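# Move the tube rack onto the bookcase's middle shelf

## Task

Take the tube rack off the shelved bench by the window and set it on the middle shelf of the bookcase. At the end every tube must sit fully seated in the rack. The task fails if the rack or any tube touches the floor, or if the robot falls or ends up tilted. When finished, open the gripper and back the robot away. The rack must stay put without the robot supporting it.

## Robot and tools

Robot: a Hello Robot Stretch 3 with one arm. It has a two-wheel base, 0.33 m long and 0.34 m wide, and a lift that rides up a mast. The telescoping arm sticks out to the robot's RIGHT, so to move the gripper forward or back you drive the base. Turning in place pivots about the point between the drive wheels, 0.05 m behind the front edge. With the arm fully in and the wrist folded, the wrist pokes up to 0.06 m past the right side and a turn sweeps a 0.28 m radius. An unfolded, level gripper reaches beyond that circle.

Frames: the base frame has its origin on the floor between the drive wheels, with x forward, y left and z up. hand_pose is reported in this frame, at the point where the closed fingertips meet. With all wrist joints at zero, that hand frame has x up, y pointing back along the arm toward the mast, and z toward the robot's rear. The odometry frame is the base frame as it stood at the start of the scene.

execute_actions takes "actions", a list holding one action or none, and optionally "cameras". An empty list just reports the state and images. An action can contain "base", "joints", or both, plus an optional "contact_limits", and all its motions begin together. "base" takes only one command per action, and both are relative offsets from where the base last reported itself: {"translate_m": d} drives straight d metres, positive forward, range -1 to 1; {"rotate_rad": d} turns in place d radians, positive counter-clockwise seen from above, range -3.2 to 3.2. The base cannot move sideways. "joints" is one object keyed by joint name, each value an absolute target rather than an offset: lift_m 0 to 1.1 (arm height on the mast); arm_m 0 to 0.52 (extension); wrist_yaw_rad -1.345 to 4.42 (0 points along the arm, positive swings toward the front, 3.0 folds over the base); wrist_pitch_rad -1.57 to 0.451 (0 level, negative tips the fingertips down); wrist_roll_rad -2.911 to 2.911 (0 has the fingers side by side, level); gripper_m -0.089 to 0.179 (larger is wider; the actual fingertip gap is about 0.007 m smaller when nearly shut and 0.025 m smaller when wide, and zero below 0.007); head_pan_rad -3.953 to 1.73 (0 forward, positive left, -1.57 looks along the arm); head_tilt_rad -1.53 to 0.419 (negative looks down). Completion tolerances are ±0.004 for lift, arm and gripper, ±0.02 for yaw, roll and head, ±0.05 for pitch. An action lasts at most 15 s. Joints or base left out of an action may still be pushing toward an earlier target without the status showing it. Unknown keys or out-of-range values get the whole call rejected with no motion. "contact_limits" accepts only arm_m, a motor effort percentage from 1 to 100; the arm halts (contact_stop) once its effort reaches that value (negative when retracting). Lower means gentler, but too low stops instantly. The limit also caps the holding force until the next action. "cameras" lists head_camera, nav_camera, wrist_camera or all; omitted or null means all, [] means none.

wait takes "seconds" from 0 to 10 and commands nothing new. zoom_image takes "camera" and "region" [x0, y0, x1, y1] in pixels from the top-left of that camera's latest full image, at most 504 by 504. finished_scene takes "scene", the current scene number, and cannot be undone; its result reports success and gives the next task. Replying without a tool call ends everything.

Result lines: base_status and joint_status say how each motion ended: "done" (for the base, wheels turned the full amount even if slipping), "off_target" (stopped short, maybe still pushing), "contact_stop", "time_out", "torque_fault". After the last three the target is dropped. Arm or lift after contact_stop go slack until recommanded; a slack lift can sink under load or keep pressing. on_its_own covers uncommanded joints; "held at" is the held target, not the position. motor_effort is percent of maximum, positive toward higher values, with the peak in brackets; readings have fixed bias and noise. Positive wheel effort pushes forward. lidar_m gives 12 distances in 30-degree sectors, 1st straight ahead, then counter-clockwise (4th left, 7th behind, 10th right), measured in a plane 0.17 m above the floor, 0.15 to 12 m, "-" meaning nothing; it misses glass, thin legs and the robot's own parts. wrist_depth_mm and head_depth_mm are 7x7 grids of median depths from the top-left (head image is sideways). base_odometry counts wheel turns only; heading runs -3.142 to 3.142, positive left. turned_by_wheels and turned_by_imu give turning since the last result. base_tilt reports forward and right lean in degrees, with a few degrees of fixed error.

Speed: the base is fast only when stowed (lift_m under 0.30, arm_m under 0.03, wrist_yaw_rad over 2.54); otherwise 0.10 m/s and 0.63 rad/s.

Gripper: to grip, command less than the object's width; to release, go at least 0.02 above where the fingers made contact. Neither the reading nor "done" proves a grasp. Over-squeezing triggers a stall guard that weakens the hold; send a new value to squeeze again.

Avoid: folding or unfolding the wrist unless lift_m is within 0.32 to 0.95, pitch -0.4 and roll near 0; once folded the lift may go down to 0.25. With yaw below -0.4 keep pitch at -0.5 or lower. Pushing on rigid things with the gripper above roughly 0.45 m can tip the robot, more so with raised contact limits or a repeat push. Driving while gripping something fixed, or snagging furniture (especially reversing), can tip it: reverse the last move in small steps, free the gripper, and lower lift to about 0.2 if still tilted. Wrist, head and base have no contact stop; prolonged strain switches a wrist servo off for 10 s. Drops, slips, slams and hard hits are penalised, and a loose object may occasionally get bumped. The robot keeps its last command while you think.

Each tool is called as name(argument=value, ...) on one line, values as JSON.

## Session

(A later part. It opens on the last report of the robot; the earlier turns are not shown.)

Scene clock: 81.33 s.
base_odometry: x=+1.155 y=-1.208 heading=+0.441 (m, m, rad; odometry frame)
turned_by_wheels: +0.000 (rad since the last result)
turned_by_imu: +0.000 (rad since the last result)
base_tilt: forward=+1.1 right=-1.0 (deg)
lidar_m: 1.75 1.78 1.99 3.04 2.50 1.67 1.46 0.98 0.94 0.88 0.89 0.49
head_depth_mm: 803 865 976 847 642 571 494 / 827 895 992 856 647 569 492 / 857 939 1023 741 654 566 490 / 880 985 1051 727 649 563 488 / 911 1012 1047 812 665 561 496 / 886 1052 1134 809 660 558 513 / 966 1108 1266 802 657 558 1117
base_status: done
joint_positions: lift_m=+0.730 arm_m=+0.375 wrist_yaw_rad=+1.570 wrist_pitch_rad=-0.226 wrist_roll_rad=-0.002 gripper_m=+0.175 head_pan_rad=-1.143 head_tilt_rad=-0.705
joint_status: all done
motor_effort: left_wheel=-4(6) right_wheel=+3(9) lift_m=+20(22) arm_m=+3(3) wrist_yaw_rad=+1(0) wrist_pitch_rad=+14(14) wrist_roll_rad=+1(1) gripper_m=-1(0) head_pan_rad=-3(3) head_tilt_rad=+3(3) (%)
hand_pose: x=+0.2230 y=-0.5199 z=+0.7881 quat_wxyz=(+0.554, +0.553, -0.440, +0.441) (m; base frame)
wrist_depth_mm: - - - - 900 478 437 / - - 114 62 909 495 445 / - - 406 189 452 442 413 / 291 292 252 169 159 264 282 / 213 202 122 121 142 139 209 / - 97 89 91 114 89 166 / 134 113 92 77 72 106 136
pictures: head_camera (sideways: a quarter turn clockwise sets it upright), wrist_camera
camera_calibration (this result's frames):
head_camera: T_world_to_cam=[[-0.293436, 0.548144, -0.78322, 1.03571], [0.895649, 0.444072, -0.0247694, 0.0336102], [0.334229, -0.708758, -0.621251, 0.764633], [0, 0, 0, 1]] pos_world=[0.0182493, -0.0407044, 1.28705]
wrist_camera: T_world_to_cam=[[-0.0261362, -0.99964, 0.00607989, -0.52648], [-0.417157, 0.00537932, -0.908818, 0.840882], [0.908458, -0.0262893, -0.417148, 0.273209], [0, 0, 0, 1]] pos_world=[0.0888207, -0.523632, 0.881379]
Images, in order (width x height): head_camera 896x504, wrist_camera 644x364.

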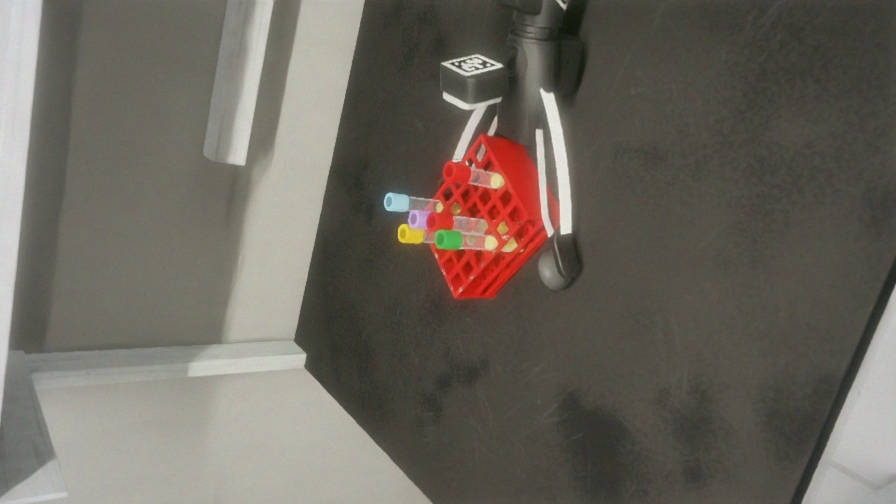

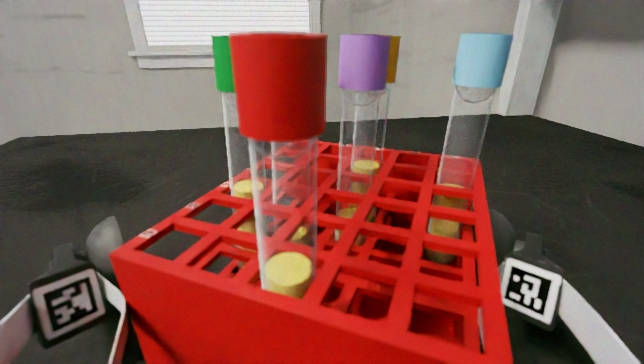

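execute_actions(actions=[{"joints":{"gripper_m":0.08}}], cameras=["wrist_camera"])

execute_actions(actions=[{"joints":{"lift_m":0.78}}], cameras=["wrist_camera","head_camera"])

Scene clock: 86.03 s.
base_odometry: x=+1.155 y=-1.208 heading=+0.441 (m, m, rad; odometry frame)
turned_by_wheels: +0.000 (rad since the last result)
turned_by_imu: +0.000 (rad since the last result)
base_tilt: forward=+1.1 right=-0.9 (deg)
lidar_m: 1.76 1.78 1.98 3.04 2.49 1.67 1.45 0.97 0.94 0.88 0.89 0.49
head_depth_mm: 802 866 976 845 644 571 493 / 826 896 991 856 656 569 491 / 854 940 1020 825 664 566 490 / 880 987 1050 725 649 563 488 / 911 1010 1048 811 663 562 497 / 886 1055 1132 805 660 559 513 / 966 1101 1272 802 656 558 1115
base_status: not commanded
joint_positions: lift_m=+0.730 arm_m=+0.375 wrist_yaw_rad=+1.570 wrist_pitch_rad=-0.225 wrist_roll_rad=-0.002 gripper_m=+0.082 head_pan_rad=-1.143 head_tilt_rad=-0.705
joint_status: all done
motor_effort: left_wheel=-3(4) right_wheel=+3(3) lift_m=+20(20) arm_m=+3(3) wrist_yaw_rad=+0(0) wrist_pitch_rad=+14(14) wrist_roll_rad=+1(1) gripper_m=-31(100) head_pan_rad=-3(4) head_tilt_rad=+3(2) (%)
hand_pose: x=+0.2230 y=-0.5199 z=+0.7882 quat_wxyz=(+0.554, +0.552, -0.440, +0.441) (m; base frame)
wrist_depth_mm: - - - - 927 608 437 / - - 138 141 974 532 438 / - - 451 452 449 450 420 / 293 291 163 173 173 285 286 / 213 159 111 115 121 220 210 / 176 128 115 98 90 173 165 / - 135 128 108 96 135 137
pictures: wrist_camera
camera_calibration (this result's frames):
wrist_camera: T_world_to_cam=[[-0.02607, -0.999638, 0.00669151, -0.526994], [-0.416534, 0.00477746, -0.909108, 0.840834], [0.908746, -0.0264877, -0.416507, 0.272556], [0, 0, 0, 1]] pos_world=[0.0888125, -0.523601, 0.881457]
Images, in order (width x height): wrist_camera 644x364.

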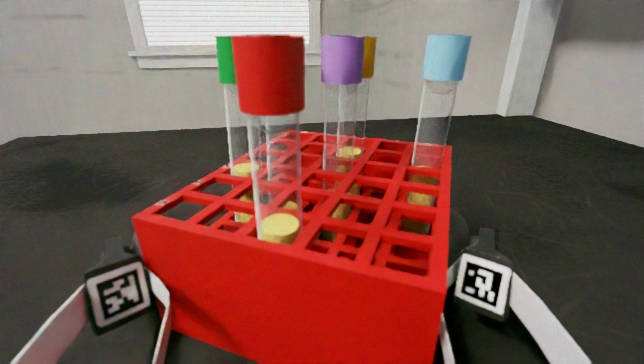

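Scene clock: 87.33 s.
base_odometry: x=+1.155 y=-1.208 heading=+0.441 (m, m, rad; odometry frame)
turned_by_wheels: +0.000 (rad since the last result)
turned_by_imu: +0.000 (rad since the last result)
base_tilt: forward=+1.1 right=-1.0 (deg)
lidar_m: 1.76 1.77 1.99 3.04 2.50 1.67 1.45 0.98 0.94 0.87 0.89 0.49
head_depth_mm: 802 865 975 878 661 571 494 / 828 895 995 883 672 570 492 / 852 942 1020 687 662 566 490 / 878 986 1050 702 658 564 488 / 910 1009 1045 786 665 561 496 / 885 1046 1136 808 660 558 513 / 966 1106 1267 804 659 555 1120
base_status: not commanded
joint_positions: lift_m=+0.780 arm_m=+0.375 wrist_yaw_rad=+1.570 wrist_pitch_rad=-0.235 wrist_roll_rad=-0.002 gripper_m=+0.088 head_pan_rad=-1.143 head_tilt_rad=-0.705
joint_status: all done
on_its_own: gripper_m is held at +0.087, not at your +0.080, by its stall guard, which is still easing
motor_effort: left_wheel=-3(3) right_wheel=+3(3) lift_m=+29(32) arm_m=+3(3) wrist_yaw_rad=-1(0) wrist_pitch_rad=+19(19) wrist_roll_rad=+1(1) gripper_m=-27(30) head_pan_rad=-4(3) head_tilt_rad=+3(3) (%)
hand_pose: x=+0.2222 y=-0.5199 z=+0.8352 quat_wxyz=(+0.556, +0.555, -0.437, +0.438) (m; base frame)
wrist_depth_mm: - - - - 934 605 438 / - - - 116 997 530 448 / - - - 504 795 534 451 / 404 400 401 393 395 391 394 / 296 267 120 109 116 303 288 / 234 129 118 106 97 240 229 / 189 181 119 106 99 191 190
pictures: head_camera (sideways: a quarter turn clockwise sets it upright), wrist_camera
camera_calibration (this result's frames):
head_camera: T_world_to_cam=[[-0.293436, 0.548144, -0.78322, 1.03571], [0.895649, 0.444072, -0.0247694, 0.0336102], [0.334229, -0.708758, -0.621252, 0.764633], [0, 0, 0, 1]] pos_world=[0.0182493, -0.0407044, 1.28705]
wrist_camera: T_world_to_cam=[[-0.0260502, -0.999638, 0.00670168, -0.527341], [-0.425801, 0.0050303, -0.904803, 0.881821], [0.904442, -0.0264239, -0.425778, 0.301632], [0, 0, 0, 1]] pos_world=[0.0889343, -0.523615, 0.929837]
Images, in order (width x height): head_camera 896x504, wrist_camera 644x364.

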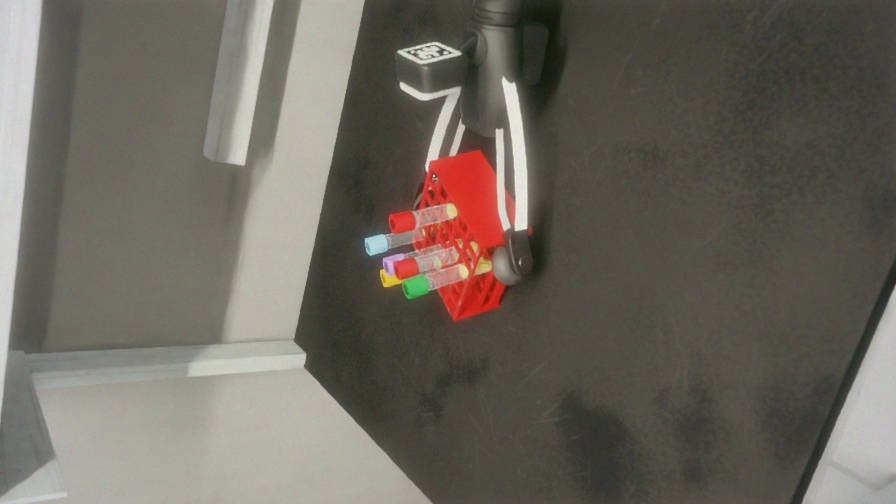

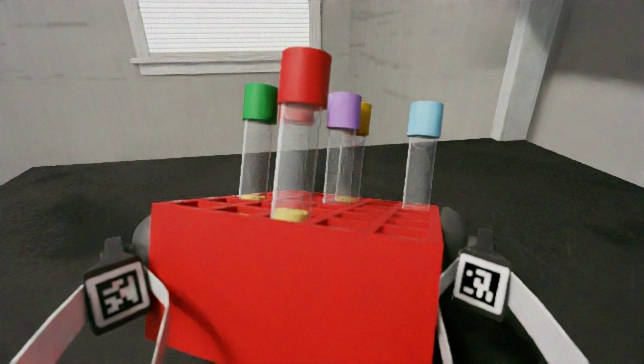

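execute_actions(actions=[{"joints":{"lift_m":0.732}}], cameras=[])

execute_actions(actions=[{"joints":{"gripper_m":0.175}}], cameras=["wrist_camera","head_camera"])

Scene clock: 92.90 s.
base_odometry: x=+1.155 y=-1.208 heading=+0.441 (m, m, rad; odometry frame)
turned_by_wheels: +0.000 (rad since the last result)
turned_by_imu: +0.000 (rad since the last result)
base_tilt: forward=+1.1 right=-1.0 (deg)
lidar_m: 1.76 1.78 1.98 3.03 2.50 1.67 1.45 0.97 0.94 0.87 0.89 0.49
head_depth_mm: 804 864 972 845 643 571 494 / 829 897 992 854 655 569 492 / 853 942 1019 821 663 566 490 / 884 987 1052 725 650 564 489 / 911 1009 1042 813 665 562 496 / 885 1050 1135 807 662 558 514 / 962 1108 1261 804 657 558 1121
base_status: not commanded
joint_positions: lift_m=+0.732 arm_m=+0.375 wrist_yaw_rad=+1.570 wrist_pitch_rad=-0.231 wrist_roll_rad=-0.003 gripper_m=+0.095 head_pan_rad=-1.143 head_tilt_rad=-0.705
joint_status: all done
on_its_own: gripper_m is held at +0.094, not at your +0.080, by its stall guard, which is not easing now
motor_effort: left_wheel=-3(3) right_wheel=+3(3) lift_m=+20(29) arm_m=+3(3) wrist_yaw_rad=+0(0) wrist_pitch_rad=+16(19) wrist_roll_rad=+1(1) gripper_m=-24(24) head_pan_rad=-4(3) head_tilt_rad=+2(2) (%)
hand_pose: x=+0.2226 y=-0.5199 z=+0.7889 quat_wxyz=(+0.555, +0.553, -0.438, +0.440) (m; base frame)
wrist_depth_mm: - - - - 977 598 434 / - - - 140 981 530 439 / - - 452 231 442 442 415 / 293 291 163 166 174 286 285 / 213 159 112 116 124 221 210 / 176 128 116 101 92 174 166 / - 136 130 110 99 136 138
pictures: none
No camera images: the call's "cameras" was empty. Leave "cameras" out to get every camera's image.

Scene clock: 94.20 s.
base_odometry: x=+1.155 y=-1.208 heading=+0.441 (m, m, rad; odometry frame)
turned_by_wheels: +0.000 (rad since the last result)
turned_by_imu: +0.000 (rad since the last result)
base_tilt: forward=+1.1 right=-1.0 (deg)
lidar_m: 1.75 1.78 1.98 3.03 2.49 1.68 1.46 0.97 0.94 0.87 0.89 0.49
head_depth_mm: 803 869 975 844 643 572 493 / 830 894 994 855 657 569 493 / 856 941 1021 807 655 566 491 / 881 984 1055 711 651 563 490 / 906 1013 1043 809 662 562 497 / 888 1047 1137 808 661 560 514 / 961 1105 1268 804 658 557 1117
base_status: not commanded
joint_positions: lift_m=+0.732 arm_m=+0.375 wrist_yaw_rad=+1.570 wrist_pitch_rad=-0.227 wrist_roll_rad=-0.003 gripper_m=+0.175 head_pan_rad=-1.143 head_tilt_rad=-0.705
joint_status: all done
motor_effort: left_wheel=-3(4) right_wheel=+2(2) lift_m=+20(20) arm_m=+3(3) wrist_yaw_rad=+0(0) wrist_pitch_rad=+14(16) wrist_roll_rad=+1(1) gripper_m=+0(100) head_pan_rad=-3(3) head_tilt_rad=+3(3) (%)
hand_pose: x=+0.2229 y=-0.5199 z=+0.7899 quat_wxyz=(+0.554, +0.553, -0.439, +0.441) (m; base frame)
wrist_depth_mm: - - - - 957 609 438 / - - 139 140 983 526 443 / - - 414 230 455 450 417 / 296 293 165 171 175 288 289 / 217 126 113 118 127 225 211 / - 132 115 100 93 - 168 / 135 138 128 110 98 139 139
pictures: head_camera (sideways: a quarter turn clockwise sets it upright), wrist_camera
camera_calibration (this result's frames):
head_camera: T_world_to_cam=[[-0.293436, 0.548144, -0.78322, 1.03571], [0.895649, 0.444072, -0.0247694, 0.0336102], [0.334229, -0.708758, -0.621251, 0.764633], [0, 0, 0, 1]] pos_world=[0.0182493, -0.0407044, 1.28705]
wrist_camera: T_world_to_cam=[[-0.0259745, -0.999638, 0.00707901, -0.527334], [-0.417925, 0.00442594, -0.908471, 0.841884], [0.90811, -0.0265556, -0.417888, 0.274543], [0, 0, 0, 1]] pos_world=[0.0888319, -0.523579, 0.883288]
Images, in order (width x height): head_camera 896x504, wrist_camera 644x364.

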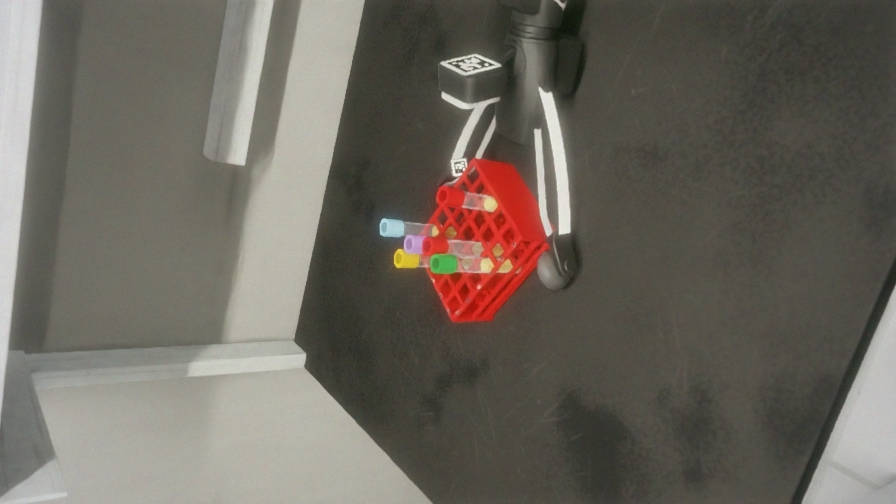

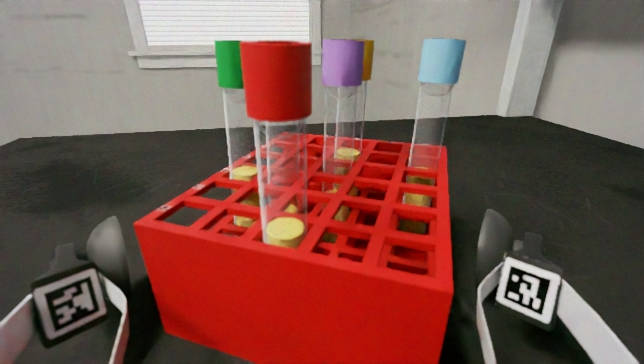

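execute_actions(actions=[{"base":{"translate_m":-0.1}}], cameras=[])

execute_actions(actions=[{"base":{"rotate_rad":-0.25},"joints":{"arm_m":0.30}}], cameras=["wrist_camera","head_camera"])

Scene clock: 104.53 s.
base_odometry: x=+1.065 y=-1.251 heading=+0.441 (m, m, rad; odometry frame)
turned_by_wheels: +0.000 (rad since the last result)
turned_by_imu: +0.000 (rad since the last result)
base_tilt: forward=+1.1 right=-1.0 (deg)
lidar_m: 1.85 1.88 2.06 3.06 2.34 1.57 1.36 0.88 0.95 0.89 0.90 0.58
head_depth_mm: 810 878 985 846 643 572 495 / 838 901 1005 856 653 568 492 / 863 933 1026 837 654 567 490 / 890 992 1054 768 652 564 489 / 922 1035 1045 728 664 561 505 / 941 1042 1035 772 659 560 1128 / 986 1123 1204 804 656 557 1143
base_status: done
joint_positions: lift_m=+0.732 arm_m=+0.375 wrist_yaw_rad=+1.570 wrist_pitch_rad=-0.226 wrist_roll_rad=-0.003 gripper_m=+0.175 head_pan_rad=-1.143 head_tilt_rad=-0.705
joint_status: not commanded
motor_effort: left_wheel=-3(10) right_wheel=+2(4) lift_m=+20(20) arm_m=+4(3) wrist_yaw_rad=-1(0) wrist_pitch_rad=+14(14) wrist_roll_rad=+1(1) gripper_m=+0(0) head_pan_rad=-4(3) head_tilt_rad=+3(4) (%)
hand_pose: x=+0.2229 y=-0.5199 z=+0.7899 quat_wxyz=(+0.554, +0.553, -0.439, +0.441) (m; base frame)
wrist_depth_mm: - - - - - 564 446 / - - - - 981 600 461 / - 466 413 271 416 457 428 / 295 295 217 194 270 288 286 / 217 217 216 203 213 225 213 / - 169 170 169 168 - 168 / 136 140 140 140 139 139 139
pictures: none
No camera images: the call's "cameras" was empty. Leave "cameras" out to get every camera's image.

Scene clock: 106.27 s.
base_odometry: x=+1.065 y=-1.251 heading=+0.191 (m, m, rad; odometry frame)
turned_by_wheels: -0.250 (rad since the last result)
turned_by_imu: -0.247 (rad since the last result)
base_tilt: forward=+1.1 right=-1.0 (deg)
lidar_m: 0.58 1.85 2.03 3.17 3.61 1.87 1.36 0.88 1.09 0.89 0.89 0.98
head_depth_mm: 823 896 999 833 718 572 495 / 831 901 1009 830 - 569 492 / 838 904 1016 821 687 566 490 / 843 915 1016 816 671 563 489 / 849 924 1023 811 681 561 487 / 858 930 1034 786 661 559 495 / 868 974 1031 705 658 558 493
base_status: done
joint_positions: lift_m=+0.732 arm_m=+0.300 wrist_yaw_rad=+1.570 wrist_pitch_rad=-0.226 wrist_roll_rad=-0.003 gripper_m=+0.175 head_pan_rad=-1.143 head_tilt_rad=-0.705
joint_status: all done
motor_effort: left_wheel=+3(9) right_wheel=-2(8) lift_m=+20(20) arm_m=-3(1) wrist_yaw_rad=+0(0) wrist_pitch_rad=+14(14) wrist_roll_rad=+1(1) gripper_m=+0(1) head_pan_rad=-3(4) head_tilt_rad=+3(3) (%)
hand_pose: x=+0.2230 y=-0.4455 z=+0.7901 quat_wxyz=(+0.554, +0.552, -0.440, +0.441) (m; base frame)
wrist_depth_mm: - - - - 742 559 428 / - - - - 766 584 448 / 472 467 324 316 455 453 433 / 296 299 295 294 292 290 290 / 218 217 216 214 215 226 214 / - 171 169 169 170 - 169 / 136 141 140 140 140 140 139
pictures: head_camera (sideways: a quarter turn clockwise sets it upright), wrist_camera
camera_calibration (this result's frames):
head_camera: T_world_to_cam=[[-0.293373, 0.548056, -0.783305, 1.03582], [0.895665, 0.444039, -0.0247739, 0.033616], [0.334241, -0.708847, -0.621144, 0.764493], [0, 0, 0, 1]] pos_world=[0.0182488, -0.0407066, 1.28706]
wrist_camera: T_world_to_cam=[[-0.0259803, -0.999638, 0.00705651, -0.452989], [-0.417116, 0.00442515, -0.908843, 0.841895], [0.908482, -0.0265554, -0.417079, 0.275821], [0, 0, 0, 1]] pos_world=[0.0888208, -0.449226, 0.883386]
Images, in order (width x height): head_camera 896x504, wrist_camera 644x364.

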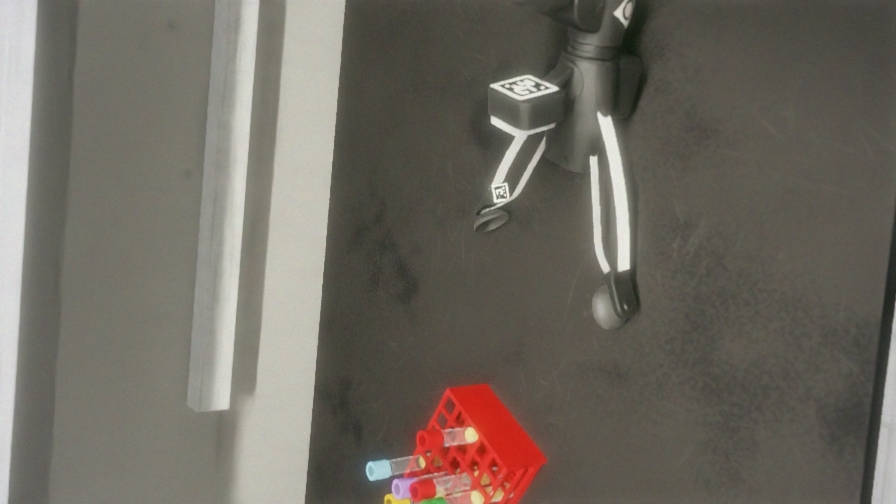

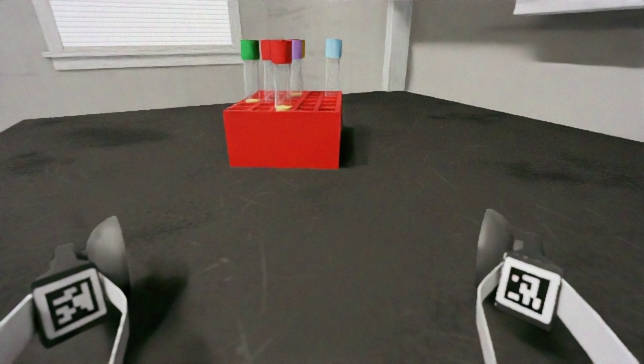

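execute_actions(actions=[{"base":{"translate_m":0.17},"joints":{"arm_m":0.279}}], cameras=["wrist_camera"])

Scene clock: 115.10 s.
base_odometry: x=+1.232 y=-1.218 heading=+0.192 (m, m, rad; odometry frame)
turned_by_wheels: +0.000 (rad since the last result)
turned_by_imu: +0.000 (rad since the last result)
base_tilt: forward=+1.1 right=-1.0 (deg)
lidar_m: 0.41 1.70 1.87 2.58 3.67 2.02 1.52 1.02 1.02 0.83 0.83 0.90
head_depth_mm: 772 848 953 834 714 571 493 / 777 851 965 827 - 567 493 / 783 853 972 822 688 566 490 / 791 860 976 817 658 563 488 / 797 889 975 786 633 561 486 / 804 901 985 805 644 560 484 / 812 911 980 803 656 557 484
base_status: done
joint_positions: lift_m=+0.732 arm_m=+0.279 wrist_yaw_rad=+1.570 wrist_pitch_rad=-0.226 wrist_roll_rad=-0.003 gripper_m=+0.175 head_pan_rad=-1.143 head_tilt_rad=-0.705
joint_status: all done
motor_effort: left_wheel=+3(10) right_wheel=-3(5) lift_m=+19(20) arm_m=-2(3) wrist_yaw_rad=-1(0) wrist_pitch_rad=+14(14) wrist_roll_rad=+1(1) gripper_m=+1(0) head_pan_rad=-3(3) head_tilt_rad=+3(3) (%)
hand_pose: x=+0.2230 y=-0.4245 z=+0.7901 quat_wxyz=(+0.554, +0.552, -0.440, +0.441) (m; base frame)
wrist_depth_mm: - - - - 693 518 409 / - - - 915 627 537 418 / - - 463 274 460 455 407 / 297 293 169 160 184 291 289 / 218 217 162 156 158 227 213 / - 171 170 165 163 - 169 / 136 141 140 140 140 140 139
pictures: wrist_camera
camera_calibration (this result's frames):
wrist_camera: T_world_to_cam=[[-0.0259802, -0.999638, 0.00705645, -0.432002], [-0.417116, 0.00442517, -0.908843, 0.841802], [0.908482, -0.0265553, -0.417079, 0.276378], [0, 0, 0, 1]] pos_world=[0.0888208, -0.428231, 0.883386]
Images, in order (width x height): wrist_camera 644x364.

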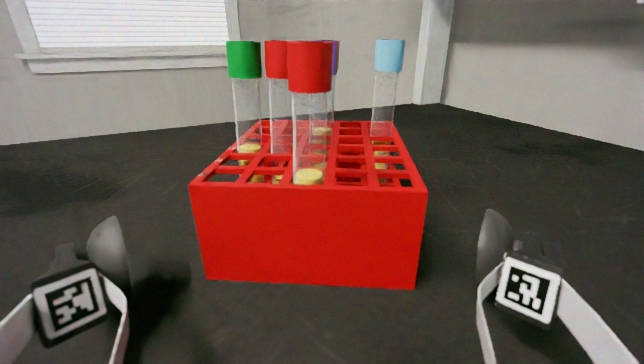

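execute_actions(actions=[{"base":{"translate_m":0.105},"joints":{"arm_m":0.282}}], cameras=["wrist_camera","head_camera"])

Scene clock: 119.90 s.
base_odometry: x=+1.335 y=-1.198 heading=+0.192 (m, m, rad; odometry frame)
turned_by_wheels: +0.000 (rad since the last result)
turned_by_imu: +0.000 (rad since the last result)
base_tilt: forward=+1.1 right=-1.0 (deg)
lidar_m: 0.31 1.60 1.75 2.56 3.22 2.13 1.63 1.12 0.98 0.80 0.79 0.34
head_depth_mm: 740 818 929 832 714 571 495 / 745 818 937 828 - 567 492 / 751 824 944 823 659 565 490 / 757 843 941 817 619 563 488 / 765 853 955 813 642 562 488 / 771 861 956 808 661 560 484 / 734 840 940 803 657 558 483
base_status: done
joint_positions: lift_m=+0.732 arm_m=+0.282 wrist_yaw_rad=+1.570 wrist_pitch_rad=-0.226 wrist_roll_rad=-0.003 gripper_m=+0.175 head_pan_rad=-1.143 head_tilt_rad=-0.705
joint_status: all done
motor_effort: left_wheel=+2(8) right_wheel=-2(3) lift_m=+20(20) arm_m=+3(4) wrist_yaw_rad=-1(1) wrist_pitch_rad=+14(14) wrist_roll_rad=+1(1) gripper_m=+0(1) head_pan_rad=-4(3) head_tilt_rad=+3(3) (%)
hand_pose: x=+0.2230 y=-0.4270 z=+0.7901 quat_wxyz=(+0.554, +0.552, -0.440, +0.441) (m; base frame)
wrist_depth_mm: - - - 955 642 474 375 / - - 120 70 645 489 386 / - - - 211 460 456 386 / 297 296 166 169 179 291 291 / 217 205 133 126 123 225 212 / - 99 95 92 93 87 168 / 136 112 103 96 90 130 139
pictures: head_camera (sideways: a quarter turn clockwise sets it upright), wrist_camera
camera_calibration (this result's frames):
head_camera: T_world_to_cam=[[-0.293373, 0.548055, -0.783306, 1.03582], [0.895665, 0.44404, -0.0247739, 0.033616], [0.334241, -0.708848, -0.621142, 0.764491], [0, 0, 0, 1]] pos_world=[0.0182488, -0.0407066, 1.28706]
wrist_camera: T_world_to_cam=[[-0.0263329, -0.999628, 0.00705654, -0.434353], [-0.417114, 0.00457226, -0.908843, 0.841876], [0.908473, -0.0268759, -0.41708, 0.276179], [0, 0, 0, 1]] pos_world=[0.0888194, -0.430618, 0.883386]
Images, in order (width x height): head_camera 896x504, wrist_camera 644x364.

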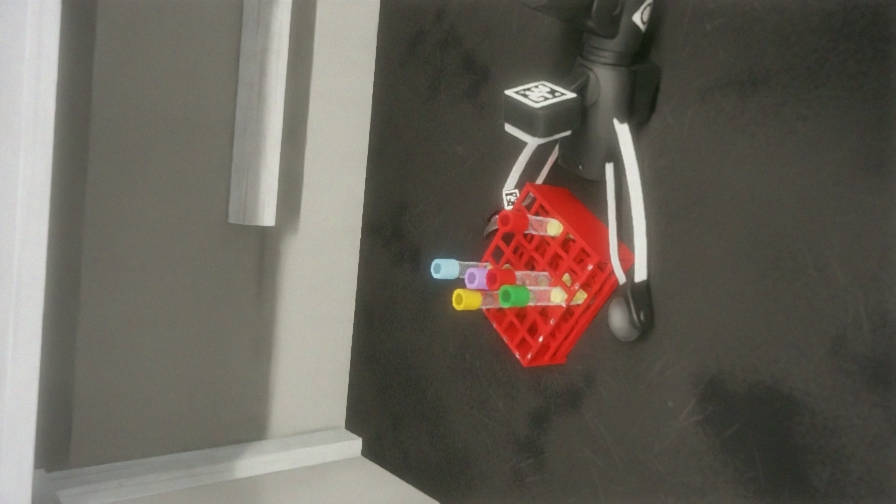

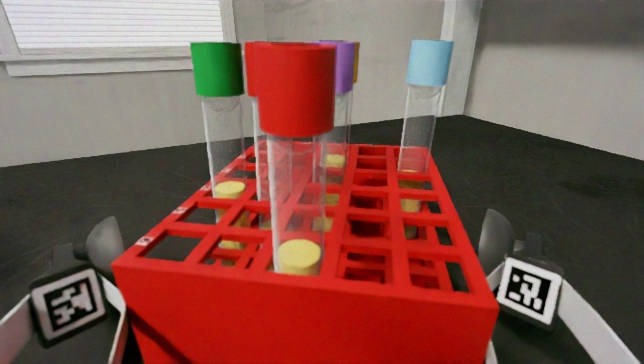

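execute_actions(actions=[{"base":{"translate_m":0.035},"joints":{"gripper_m":0.07}}], cameras=["wrist_camera"])

execute_actions(actions=[{"joints":{"lift_m":0.775}}], cameras=["wrist_camera","head_camera"])

Scene clock: 125.93 s.
base_odometry: x=+1.369 y=-1.192 heading=+0.192 (m, m, rad; odometry frame)
turned_by_wheels: +0.000 (rad since the last result)
turned_by_imu: +0.000 (rad since the last result)
base_tilt: forward=+1.1 right=-1.0 (deg)
lidar_m: 0.28 1.56 1.72 2.56 3.71 2.15 1.65 1.14 0.96 0.78 0.78 0.30
head_depth_mm: 726 811 916 830 716 571 494 / 735 811 925 829 - 568 492 / 739 815 936 822 653 567 490 / 746 832 938 816 628 564 490 / 753 842 938 809 644 562 487 / 760 850 928 805 660 560 485 / 710 822 968 831 658 559 483
base_status: done
joint_positions: lift_m=+0.732 arm_m=+0.282 wrist_yaw_rad=+1.570 wrist_pitch_rad=-0.225 wrist_roll_rad=-0.003 gripper_m=+0.072 head_pan_rad=-1.143 head_tilt_rad=-0.705
joint_status: all done
motor_effort: left_wheel=+2(8) right_wheel=-3(4) lift_m=+20(20) arm_m=+3(3) wrist_yaw_rad=+0(1) wrist_pitch_rad=+14(14) wrist_roll_rad=+1(1) gripper_m=-35(100) head_pan_rad=-4(3) head_tilt_rad=+3(3) (%)
hand_pose: x=+0.2230 y=-0.4270 z=+0.7902 quat_wxyz=(+0.554, +0.552, -0.440, +0.441) (m; base frame)
wrist_depth_mm: - - - 966 632 442 367 / - - 137 143 661 469 375 / - - - 461 461 455 376 / 296 296 166 167 176 292 290 / 217 162 114 120 126 227 214 / 178 128 116 100 93 176 169 / - 137 129 109 98 140 139
pictures: wrist_camera
camera_calibration (this result's frames):
wrist_camera: T_world_to_cam=[[-0.0263363, -0.999628, 0.00705494, -0.434352], [-0.41673, 0.00456376, -0.909019, 0.842034], [0.908649, -0.0268802, -0.416695, 0.275846], [0, 0, 0, 1]] pos_world=[0.0888142, -0.430618, 0.883433]
Images, in order (width x height): wrist_camera 644x364.

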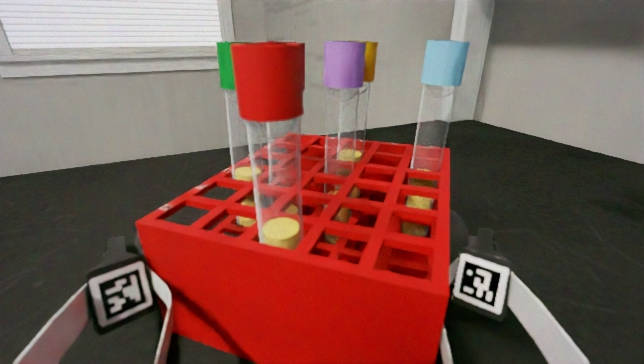

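Scene clock: 127.13 s.
base_odometry: x=+1.369 y=-1.192 heading=+0.192 (m, m, rad; odometry frame)
turned_by_wheels: +0.000 (rad since the last result)
turned_by_imu: +0.000 (rad since the last result)
base_tilt: forward=+1.1 right=-1.0 (deg)
lidar_m: 0.27 1.56 1.72 2.56 3.71 2.16 1.65 1.14 0.96 0.78 0.78 0.30
head_depth_mm: 729 812 915 832 715 572 495 / 734 811 923 857 - 568 492 / 739 817 937 836 635 565 491 / 746 835 939 751 617 564 488 / 754 843 939 784 631 561 486 / 760 849 930 807 662 559 486 / 709 826 974 828 657 557 483
base_status: not commanded
joint_positions: lift_m=+0.775 arm_m=+0.282 wrist_yaw_rad=+1.570 wrist_pitch_rad=-0.240 wrist_roll_rad=-0.002 gripper_m=+0.078 head_pan_rad=-1.143 head_tilt_rad=-0.705
joint_status: all done
on_its_own: gripper_m is held at +0.077, not at your +0.070, by its stall guard, which is still easing
motor_effort: left_wheel=+3(3) right_wheel=-3(2) lift_m=+30(30) arm_m=+3(3) wrist_yaw_rad=+0(1) wrist_pitch_rad=+22(23) wrist_roll_rad=+1(1) gripper_m=-15(35) head_pan_rad=-4(4) head_tilt_rad=+3(3) (%)
hand_pose: x=+0.2218 y=-0.4270 z=+0.8290 quat_wxyz=(+0.557, +0.556, -0.436, +0.437) (m; base frame)
wrist_depth_mm: - - - 988 634 446 363 / - - 139 146 647 479 375 / - - - 968 644 480 385 / - - 169 179 180 376 368 / 284 255 115 120 126 288 280 / 225 129 116 101 93 232 221 / 186 180 128 110 98 184 183
pictures: head_camera (sideways: a quarter turn clockwise sets it upright), wrist_camera
camera_calibration (this result's frames):
head_camera: T_world_to_cam=[[-0.293373, 0.548055, -0.783306, 1.03582], [0.895665, 0.444039, -0.0247739, 0.033616], [0.334241, -0.708848, -0.621142, 0.764491], [0, 0, 0, 1]] pos_world=[0.0182488, -0.0407067, 1.28706]
wrist_camera: T_world_to_cam=[[-0.0263067, -0.999629, 0.00709754, -0.434698], [-0.430225, 0.00491263, -0.902708, 0.87476], [0.902338, -0.0268008, -0.430194, 0.305784], [0, 0, 0, 1]] pos_world=[0.0889876, -0.430639, 0.924285]
Images, in order (width x height): head_camera 896x504, wrist_camera 644x364.

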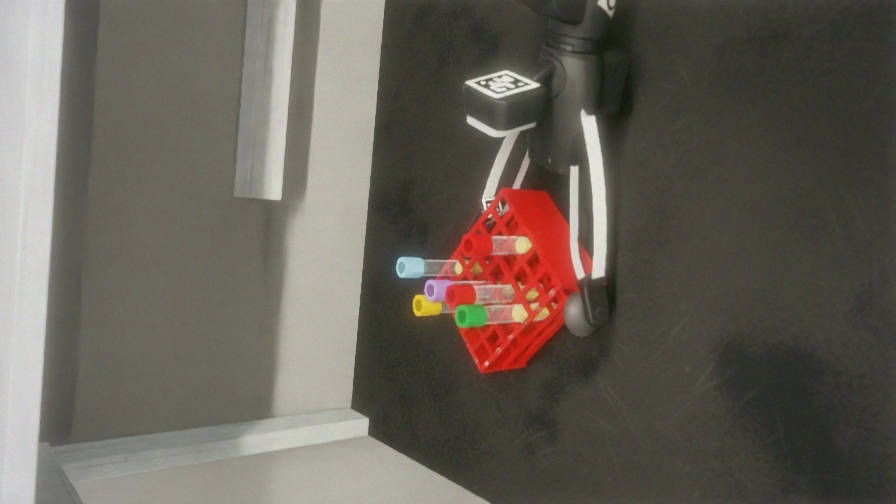

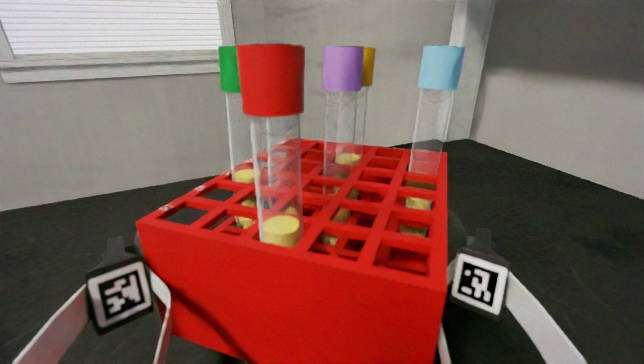

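execute_actions(actions=[{"joints":{"lift_m":0.82,"gripper_m":0.085}}], cameras=["wrist_camera"])

Scene clock: 130.37 s.
base_odometry: x=+1.369 y=-1.192 heading=+0.192 (m, m, rad; odometry frame)
turned_by_wheels: +0.000 (rad since the last result)
turned_by_imu: +0.000 (rad since the last result)
base_tilt: forward=+1.1 right=-1.0 (deg)
lidar_m: 0.28 1.56 1.72 2.56 3.72 2.16 1.66 1.14 0.96 0.78 0.78 0.30
head_depth_mm: 727 809 918 859 643 571 494 / 734 809 923 888 641 568 492 / 742 814 939 844 649 567 490 / 748 835 937 609 635 563 489 / 753 841 939 613 646 561 487 / 761 850 929 805 661 559 485 / 710 823 972 828 659 556 484
base_status: not commanded
joint_positions: lift_m=+0.820 arm_m=+0.282 wrist_yaw_rad=+1.570 wrist_pitch_rad=-0.241 wrist_roll_rad=-0.002 gripper_m=+0.090 head_pan_rad=-1.143 head_tilt_rad=-0.705
joint_status: gripper_m off_target (ended at +0.090, target +0.085); the others done
motor_effort: left_wheel=+3(3) right_wheel=-2(3) lift_m=+30(31) arm_m=+3(3) wrist_yaw_rad=+0(0) wrist_pitch_rad=+22(22) wrist_roll_rad=+1(1) gripper_m=-27(38) head_pan_rad=-3(3) head_tilt_rad=+3(3) (%)
hand_pose: x=+0.2217 y=-0.4270 z=+0.8738 quat_wxyz=(+0.558, +0.556, -0.435, +0.437) (m; base frame)
wrist_depth_mm: - - - - 628 442 370 / - - 148 149 651 474 377 / - - - - 688 497 385 / - - 214 190 196 472 390 / - 330 116 124 134 364 359 / 294 128 116 102 93 296 285 / 239 230 125 108 98 236 236
pictures: wrist_camera
camera_calibration (this result's frames):
wrist_camera: T_world_to_cam=[[-0.0263012, -0.999629, 0.00712066, -0.43504], [-0.431149, 0.00491683, -0.902267, 0.914936], [0.901897, -0.0268008, -0.431118, 0.326016], [0, 0, 0, 1]] pos_world=[0.0889986, -0.430639, 0.969166]
Images, in order (width x height): wrist_camera 644x364.

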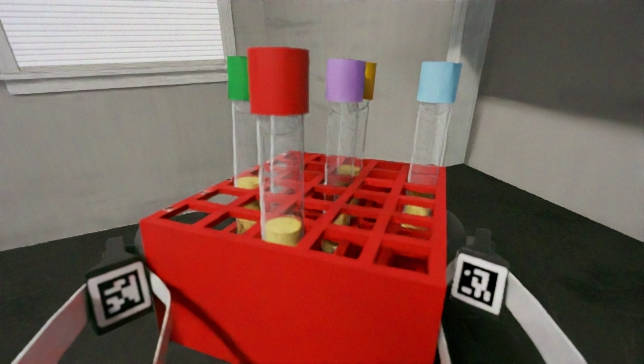

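execute_actions(actions=[{"base":{"translate_m":-0.45},"joints":{"arm_m":0.0,"head_pan_rad":0.6,"head_tilt_rad":-0.4}}], cameras=["nav_camera","head_camera","wrist_camera"])

Scene clock: 146.60 s.
base_odometry: x=+0.927 y=-1.278 heading=+0.192 (m, m, rad; odometry frame)
turned_by_wheels: +0.000 (rad since the last result)
turned_by_imu: +0.001 (rad since the last result)
base_tilt: forward=+1.1 right=-1.0 (deg)
lidar_m: 0.73 1.98 2.12 3.03 3.57 1.73 1.22 0.77 0.79 0.94 0.94 1.03
head_depth_mm: 1621 1715 1840 1960 2072 1794 1444 / 1657 1752 1869 2009 2147 1763 1442 / 1704 1813 1933 2086 2191 1762 1434 / 1753 1858 1985 2127 2238 1765 1419 / 1788 1892 2025 2180 2254 1746 1419 / 1820 1945 2100 2273 2264 1740 1405 / 1873 1990 2144 2288 2236 1715 1409
base_status: done
joint_positions: lift_m=+0.820 arm_m=+0.000 wrist_yaw_rad=+1.570 wrist_pitch_rad=-0.243 wrist_roll_rad=-0.002 gripper_m=+0.093 head_pan_rad=+0.593 head_tilt_rad=-0.408
joint_status: all done
on_its_own: gripper_m is held at +0.092, not at your +0.085, by its stall guard, which is not easing now
motor_effort: left_wheel=+3(4) right_wheel=-3(9) lift_m=+30(31) arm_m=-3(1) wrist_yaw_rad=+0(0) wrist_pitch_rad=+23(23) wrist_roll_rad=+1(1) gripper_m=-24(25) head_pan_rad=+3(37) head_tilt_rad=+4(25) (%)
hand_pose: x=+0.2215 y=-0.1456 z=+0.8733 quat_wxyz=(+0.558, +0.556, -0.435, +0.436) (m; base frame)
wrist_depth_mm: - - - - - 897 717 / - - - 154 - 928 725 / - - - 679 739 737 706 / - - 579 196 213 482 480 / - - 118 121 133 366 359 / - 128 116 102 93 296 285 / - - 123 107 97 236 237
pictures: head_camera (sideways: a quarter turn clockwise sets it upright), nav_camera (sideways: a quarter turn counterclockwise sets it upright), wrist_camera
camera_calibration (this result's frames):
head_camera: T_world_to_cam=[[-0.28043, -0.236669, -0.93024, 1.22737], [-0.578053, 0.815324, -0.0331721, 0.0535504], [0.766298, 0.528426, -0.365449, 0.429162], [0, 0, 0, 1]] pos_world=[0.0462798, 0.020038, 1.30036]
nav_camera: T_world_to_cam=[[0.309201, 0.269333, 0.912061, -1.14647], [0.572064, -0.818812, 0.0478593, -0.0131802], [0.759696, 0.506959, -0.407253, 0.484955], [0, 0, 0, 1]] pos_world=[-0.00639029, 0.052137, 1.24378]
wrist_camera: T_world_to_cam=[[-0.0264165, -0.999629, 0.0066574, -0.153366], [-0.433004, 0.00543964, -0.901376, 0.912735], [0.901005, -0.0266938, -0.432987, 0.335344], [0, 0, 0, 1]] pos_world=[0.0890199, -0.149323, 0.968938]
Images, in order (width x height): head_camera 896x504, nav_camera 672x504, wrist_camera 644x364.

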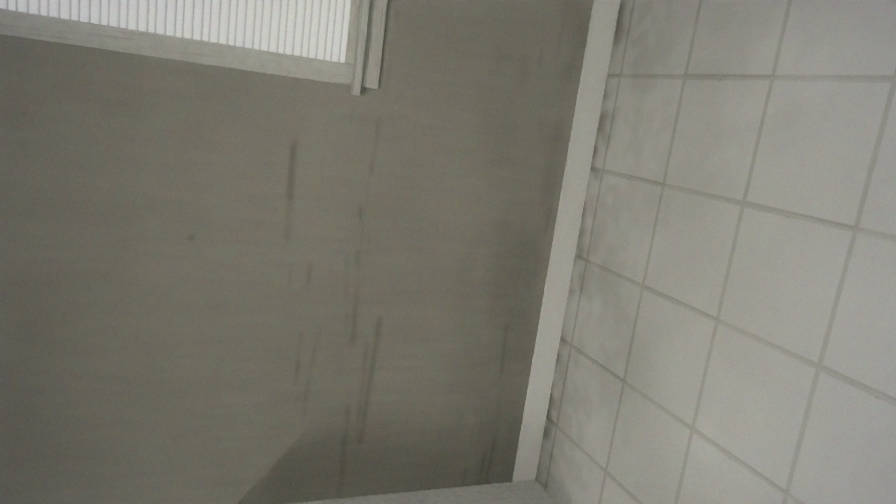

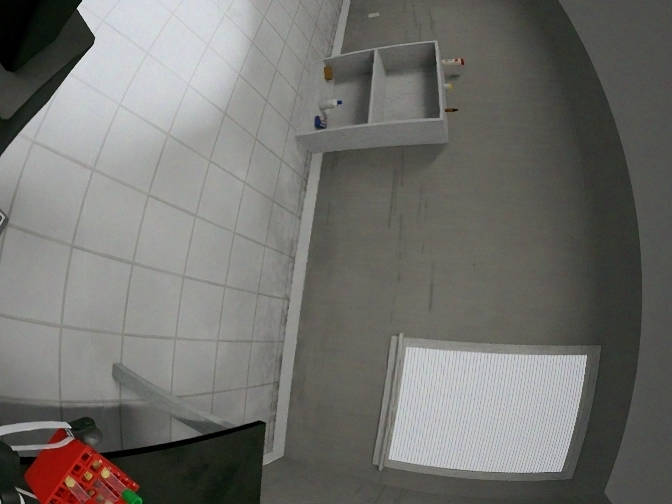

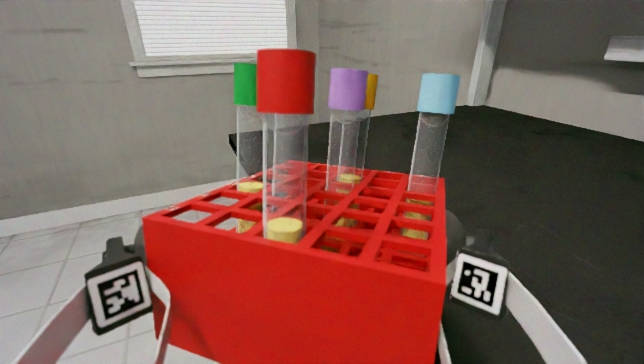

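execute_actions(actions=[{"base":{"rotate_rad":1.365},"joints":{"head_pan_rad":-0.5}}], cameras=[])

execute_actions(actions=[{"base":{"translate_m":1.0}}], cameras=["wrist_camera"])

execute_actions(actions=[{"base":{"translate_m":1.0},"joints":{"head_pan_rad":-1.0}}], cameras=["wrist_camera"])

execute_actions(actions=[{"base":{"rotate_rad":0.63},"joints":{"head_pan_rad":-1.57,"head_tilt_rad":-0.5}}])

Scene clock: 156.60 s.
base_odometry: x=+0.927 y=-1.278 heading=+1.557 (m, m, rad; odometry frame)
turned_by_wheels: +1.365 (rad since the last result)
turned_by_imu: +1.348 (rad since the last result)
base_tilt: forward=+1.1 right=-1.0 (deg)
lidar_m: 2.40 2.98 1.96 1.40 1.23 0.77 0.98 0.93 0.96 0.72 1.98 2.04
head_depth_mm: 1687 1777 1879 1981 2106 1792 1440 / 1765 1862 1974 2097 2212 1788 1438 / 1861 1971 2091 2226 2295 1755 1431 / 1964 2082 2218 2389 2289 1757 1430 / 2070 2190 2198 2405 2283 1745 1421 / 2185 2332 2424 2624 2258 1734 1406 / 2339 2446 2575 2682 2215 1720 1401
base_status: done
joint_positions: lift_m=+0.820 arm_m=+0.000 wrist_yaw_rad=+1.570 wrist_pitch_rad=-0.243 wrist_roll_rad=-0.002 gripper_m=+0.093 head_pan_rad=-0.493 head_tilt_rad=-0.408
joint_status: all done
on_its_own: gripper_m is held at +0.092, not at your +0.085, by its stall guard, which is not easing now
motor_effort: left_wheel=-3(8) right_wheel=+3(6) lift_m=+30(30) arm_m=-3(3) wrist_yaw_rad=+0(1) wrist_pitch_rad=+23(23) wrist_roll_rad=+1(1) gripper_m=-24(24) head_pan_rad=-3(39) head_tilt_rad=+5(4) (%)
hand_pose: x=+0.2215 y=-0.1456 z=+0.8733 quat_wxyz=(+0.558, +0.556, -0.435, +0.436) (m; base frame)
wrist_depth_mm: - - - - - - - / - - - 155 - - - / - - - - - - - / - - - 195 213 - - / - - 117 121 133 - - / - 128 117 102 94 - - / - - 123 107 98 - -
pictures: none
No camera images: the call's "cameras" was empty. Leave "cameras" out to get every camera's image.

Scene clock: 167.83 s.
base_odometry: x=+0.941 y=-0.278 heading=+1.557 (m, m, rad; odometry frame)
turned_by_wheels: +0.000 (rad since the last result)
turned_by_imu: +0.001 (rad since the last result)
base_tilt: forward=+1.1 right=-1.0 (deg)
lidar_m: 1.68 2.11 2.25 1.94 1.86 1.69 1.71 1.14 1.94 1.52 1.44 1.23
head_depth_mm: 1226 1292 1361 1444 1533 1624 1446 / 1294 1351 1402 1496 1621 1711 1439 / 1352 1420 1477 1558 1486 1605 1430 / 1413 1511 1565 1657 1819 1650 1426 / 1505 1594 1672 1722 1939 1687 1415 / 1586 1690 1739 1805 1912 1742 1411 / 1696 1819 1654 2115 2136 1730 1403
base_status: done
joint_positions: lift_m=+0.820 arm_m=+0.000 wrist_yaw_rad=+1.570 wrist_pitch_rad=-0.243 wrist_roll_rad=-0.002 gripper_m=+0.093 head_pan_rad=-0.493 head_tilt_rad=-0.408
joint_status: not commanded
on_its_own: gripper_m is held at +0.092, not at your +0.085, by its stall guard, which is not easing now
motor_effort: left_wheel=-3(6) right_wheel=+3(8) lift_m=+30(30) arm_m=-3(3) wrist_yaw_rad=+0(0) wrist_pitch_rad=+23(23) wrist_roll_rad=+1(1) gripper_m=-24(24) head_pan_rad=-4(3) head_tilt_rad=+5(4) (%)
hand_pose: x=+0.2215 y=-0.1456 z=+0.8733 quat_wxyz=(+0.558, +0.556, -0.435, +0.436) (m; base frame)
wrist_depth_mm: - - - - - - 953 / - - - 155 - - 986 / - - - - - - - / - - - 194 214 - - / - - 117 121 133 - - / - 128 117 102 94 - - / - - 123 107 98 - -
pictures: wrist_camera
camera_calibration (this result's frames):
wrist_camera: T_world_to_cam=[[-0.0264163, -0.999629, 0.00665919, -0.153368], [-0.433005, 0.00543794, -0.901375, 0.912735], [0.901005, -0.0266944, -0.432987, 0.335345], [0, 0, 0, 1]] pos_world=[0.0890199, -0.149322, 0.968938]
Images, in order (width x height): wrist_camera 644x364.

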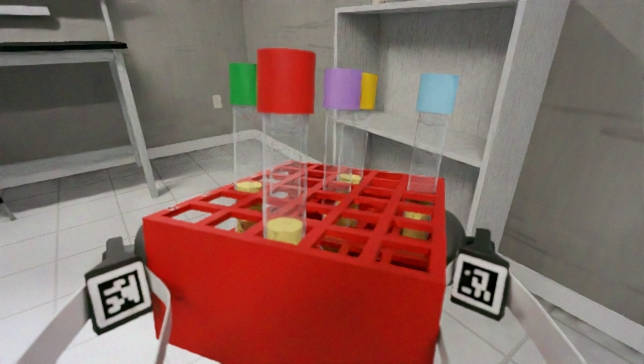

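Scene clock: 179.07 s.
base_odometry: x=+0.956 y=+0.722 heading=+1.556 (m, m, rad; odometry frame)
turned_by_wheels: +0.000 (rad since the last result)
turned_by_imu: +0.001 (rad since the last result)
base_tilt: forward=+1.1 right=-1.0 (deg)
lidar_m: 1.23 1.25 1.76 2.02 2.40 2.46 2.66 2.01 1.35 0.73 0.69 0.72
head_depth_mm: 749 798 847 707 966 998 857 / 750 803 857 732 967 987 871 / 751 803 850 720 971 985 864 / 755 806 846 709 974 977 860 / 756 805 856 705 978 973 858 / 760 806 860 743 978 965 851 / 758 811 854 732 981 959 827
base_status: done
joint_positions: lift_m=+0.820 arm_m=+0.000 wrist_yaw_rad=+1.570 wrist_pitch_rad=-0.243 wrist_roll_rad=-0.002 gripper_m=+0.093 head_pan_rad=-0.993 head_tilt_rad=-0.408
joint_status: all done
on_its_own: gripper_m is held at +0.092, not at your +0.085, by its stall guard, which is not easing now
motor_effort: left_wheel=-3(4) right_wheel=+2(8) lift_m=+30(30) arm_m=-3(3) wrist_yaw_rad=+0(0) wrist_pitch_rad=+23(23) wrist_roll_rad=+1(1) gripper_m=-24(25) head_pan_rad=-4(29) head_tilt_rad=+4(5) (%)
hand_pose: x=+0.2215 y=-0.1456 z=+0.8733 quat_wxyz=(+0.558, +0.556, -0.435, +0.436) (m; base frame)
wrist_depth_mm: - - - - 568 618 525 / - - - 155 568 662 553 / - - - - 641 696 564 / - - - 197 213 722 583 / - - 117 121 133 680 603 / - 128 117 103 93 556 534 / - - 123 107 97 861 446
pictures: wrist_camera
camera_calibration (this result's frames):
wrist_camera: T_world_to_cam=[[-0.0264162, -0.999629, 0.00665934, -0.153368], [-0.433005, 0.00543779, -0.901375, 0.912735], [0.901005, -0.0266944, -0.432987, 0.335345], [0, 0, 0, 1]] pos_world=[0.0890199, -0.149322, 0.968938]
Images, in order (width x height): wrist_camera 644x364.

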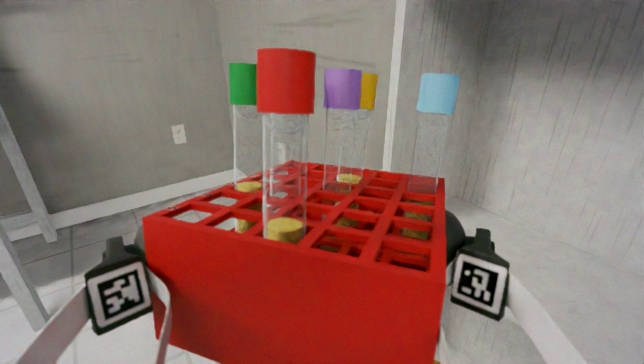

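Scene clock: 181.07 s.
base_odometry: x=+0.956 y=+0.722 heading=+2.186 (m, m, rad; odometry frame)
turned_by_wheels: +0.630 (rad since the last result)
turned_by_imu: +0.622 (rad since the last result)
base_tilt: forward=+1.1 right=-1.0 (deg)
lidar_m: 1.24 1.76 2.02 2.40 2.55 2.02 2.01 1.21 0.72 0.69 0.72 1.37
head_depth_mm: 737 796 828 912 1006 909 1190 / 742 801 815 923 1019 903 1216 / 748 808 800 931 1024 898 1233 / 754 813 735 942 1028 895 1231 / 762 822 779 951 1043 915 1221 / 768 833 766 959 1036 909 1225 / 775 718 731 944 998 930 1105
base_status: done
joint_positions: lift_m=+0.820 arm_m=+0.000 wrist_yaw_rad=+1.570 wrist_pitch_rad=-0.243 wrist_roll_rad=-0.002 gripper_m=+0.093 head_pan_rad=-1.563 head_tilt_rad=-0.494
joint_status: all done
on_its_own: gripper_m is held at +0.092, not at your +0.085, by its stall guard, which is not easing now
motor_effort: left_wheel=-3(9) right_wheel=+4(7) lift_m=+30(30) arm_m=-3(2) wrist_yaw_rad=+0(1) wrist_pitch_rad=+23(23) wrist_roll_rad=+1(1) gripper_m=-24(24) head_pan_rad=-3(35) head_tilt_rad=-3(11) (%)
hand_pose: x=+0.2215 y=-0.1456 z=+0.8733 quat_wxyz=(+0.558, +0.556, -0.435, +0.436) (m; base frame)
wrist_depth_mm: - - - - - - 890 / - - - 155 - - 901 / - - - - - - 892 / - - - 195 213 - 907 / - - 117 121 133 - 910 / - 128 117 103 94 - 896 / - - 123 108 97 - 839
pictures: head_camera (sideways: a quarter turn clockwise sets it upright), nav_camera (sideways: a quarter turn counterclockwise sets it upright), wrist_camera
camera_calibration (this result's frames):
head_camera: T_world_to_cam=[[-0.0430589, 0.442468, -0.89575, 1.18092], [0.998926, 0.0344142, -0.0310193, 0.0411246], [0.0171015, -0.896124, -0.443474, 0.535268], [0, 0, 0, 1]] pos_world=[0.00061473, -0.044266, 1.29646]
nav_camera: T_world_to_cam=[[0.0543899, -0.482788, 0.874046, -1.09532], [-0.998516, -0.0287723, 0.0462427, -0.00148978], [0.00282291, -0.875264, -0.483637, 0.588966], [0, 0, 0, 1]] pos_world=[0.0564243, -0.013351, 1.24228]
wrist_camera: T_world_to_cam=[[-0.0264157, -0.999629, 0.00665979, -0.153367], [-0.433004, 0.00543719, -0.901375, 0.912735], [0.901005, -0.0266942, -0.432987, 0.335345], [0, 0, 0, 1]] pos_world=[0.0890199, -0.149321, 0.968938]
Images, in order (width x height): head_camera 896x504, nav_camera 672x504, wrist_camera 644x364.

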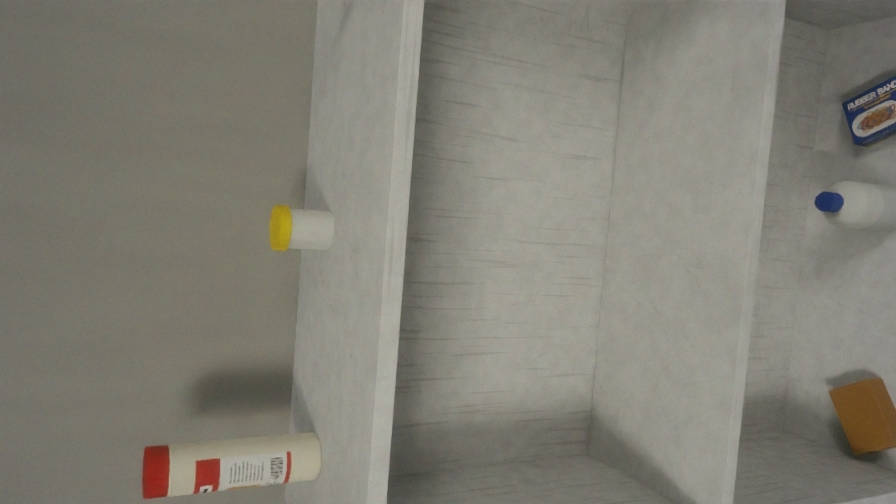

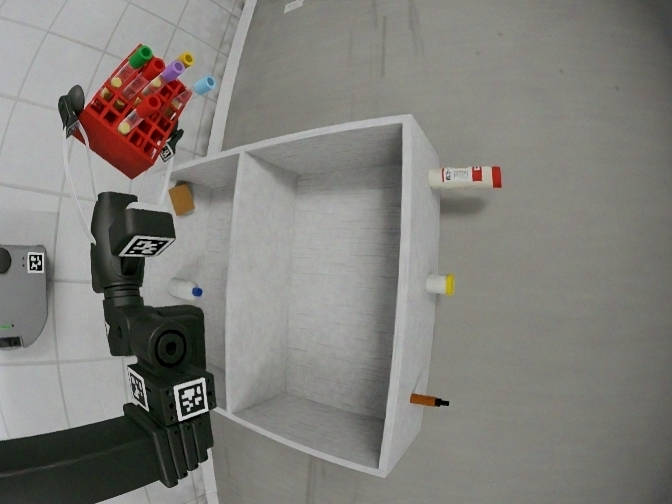

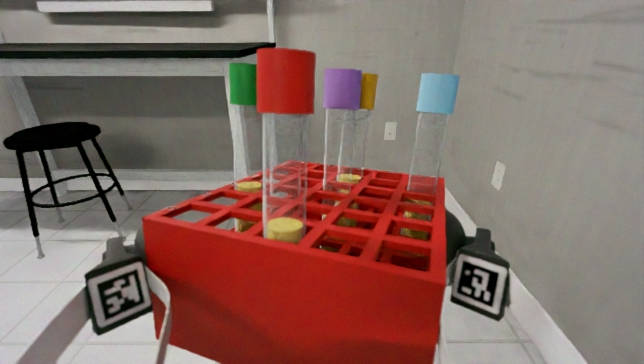

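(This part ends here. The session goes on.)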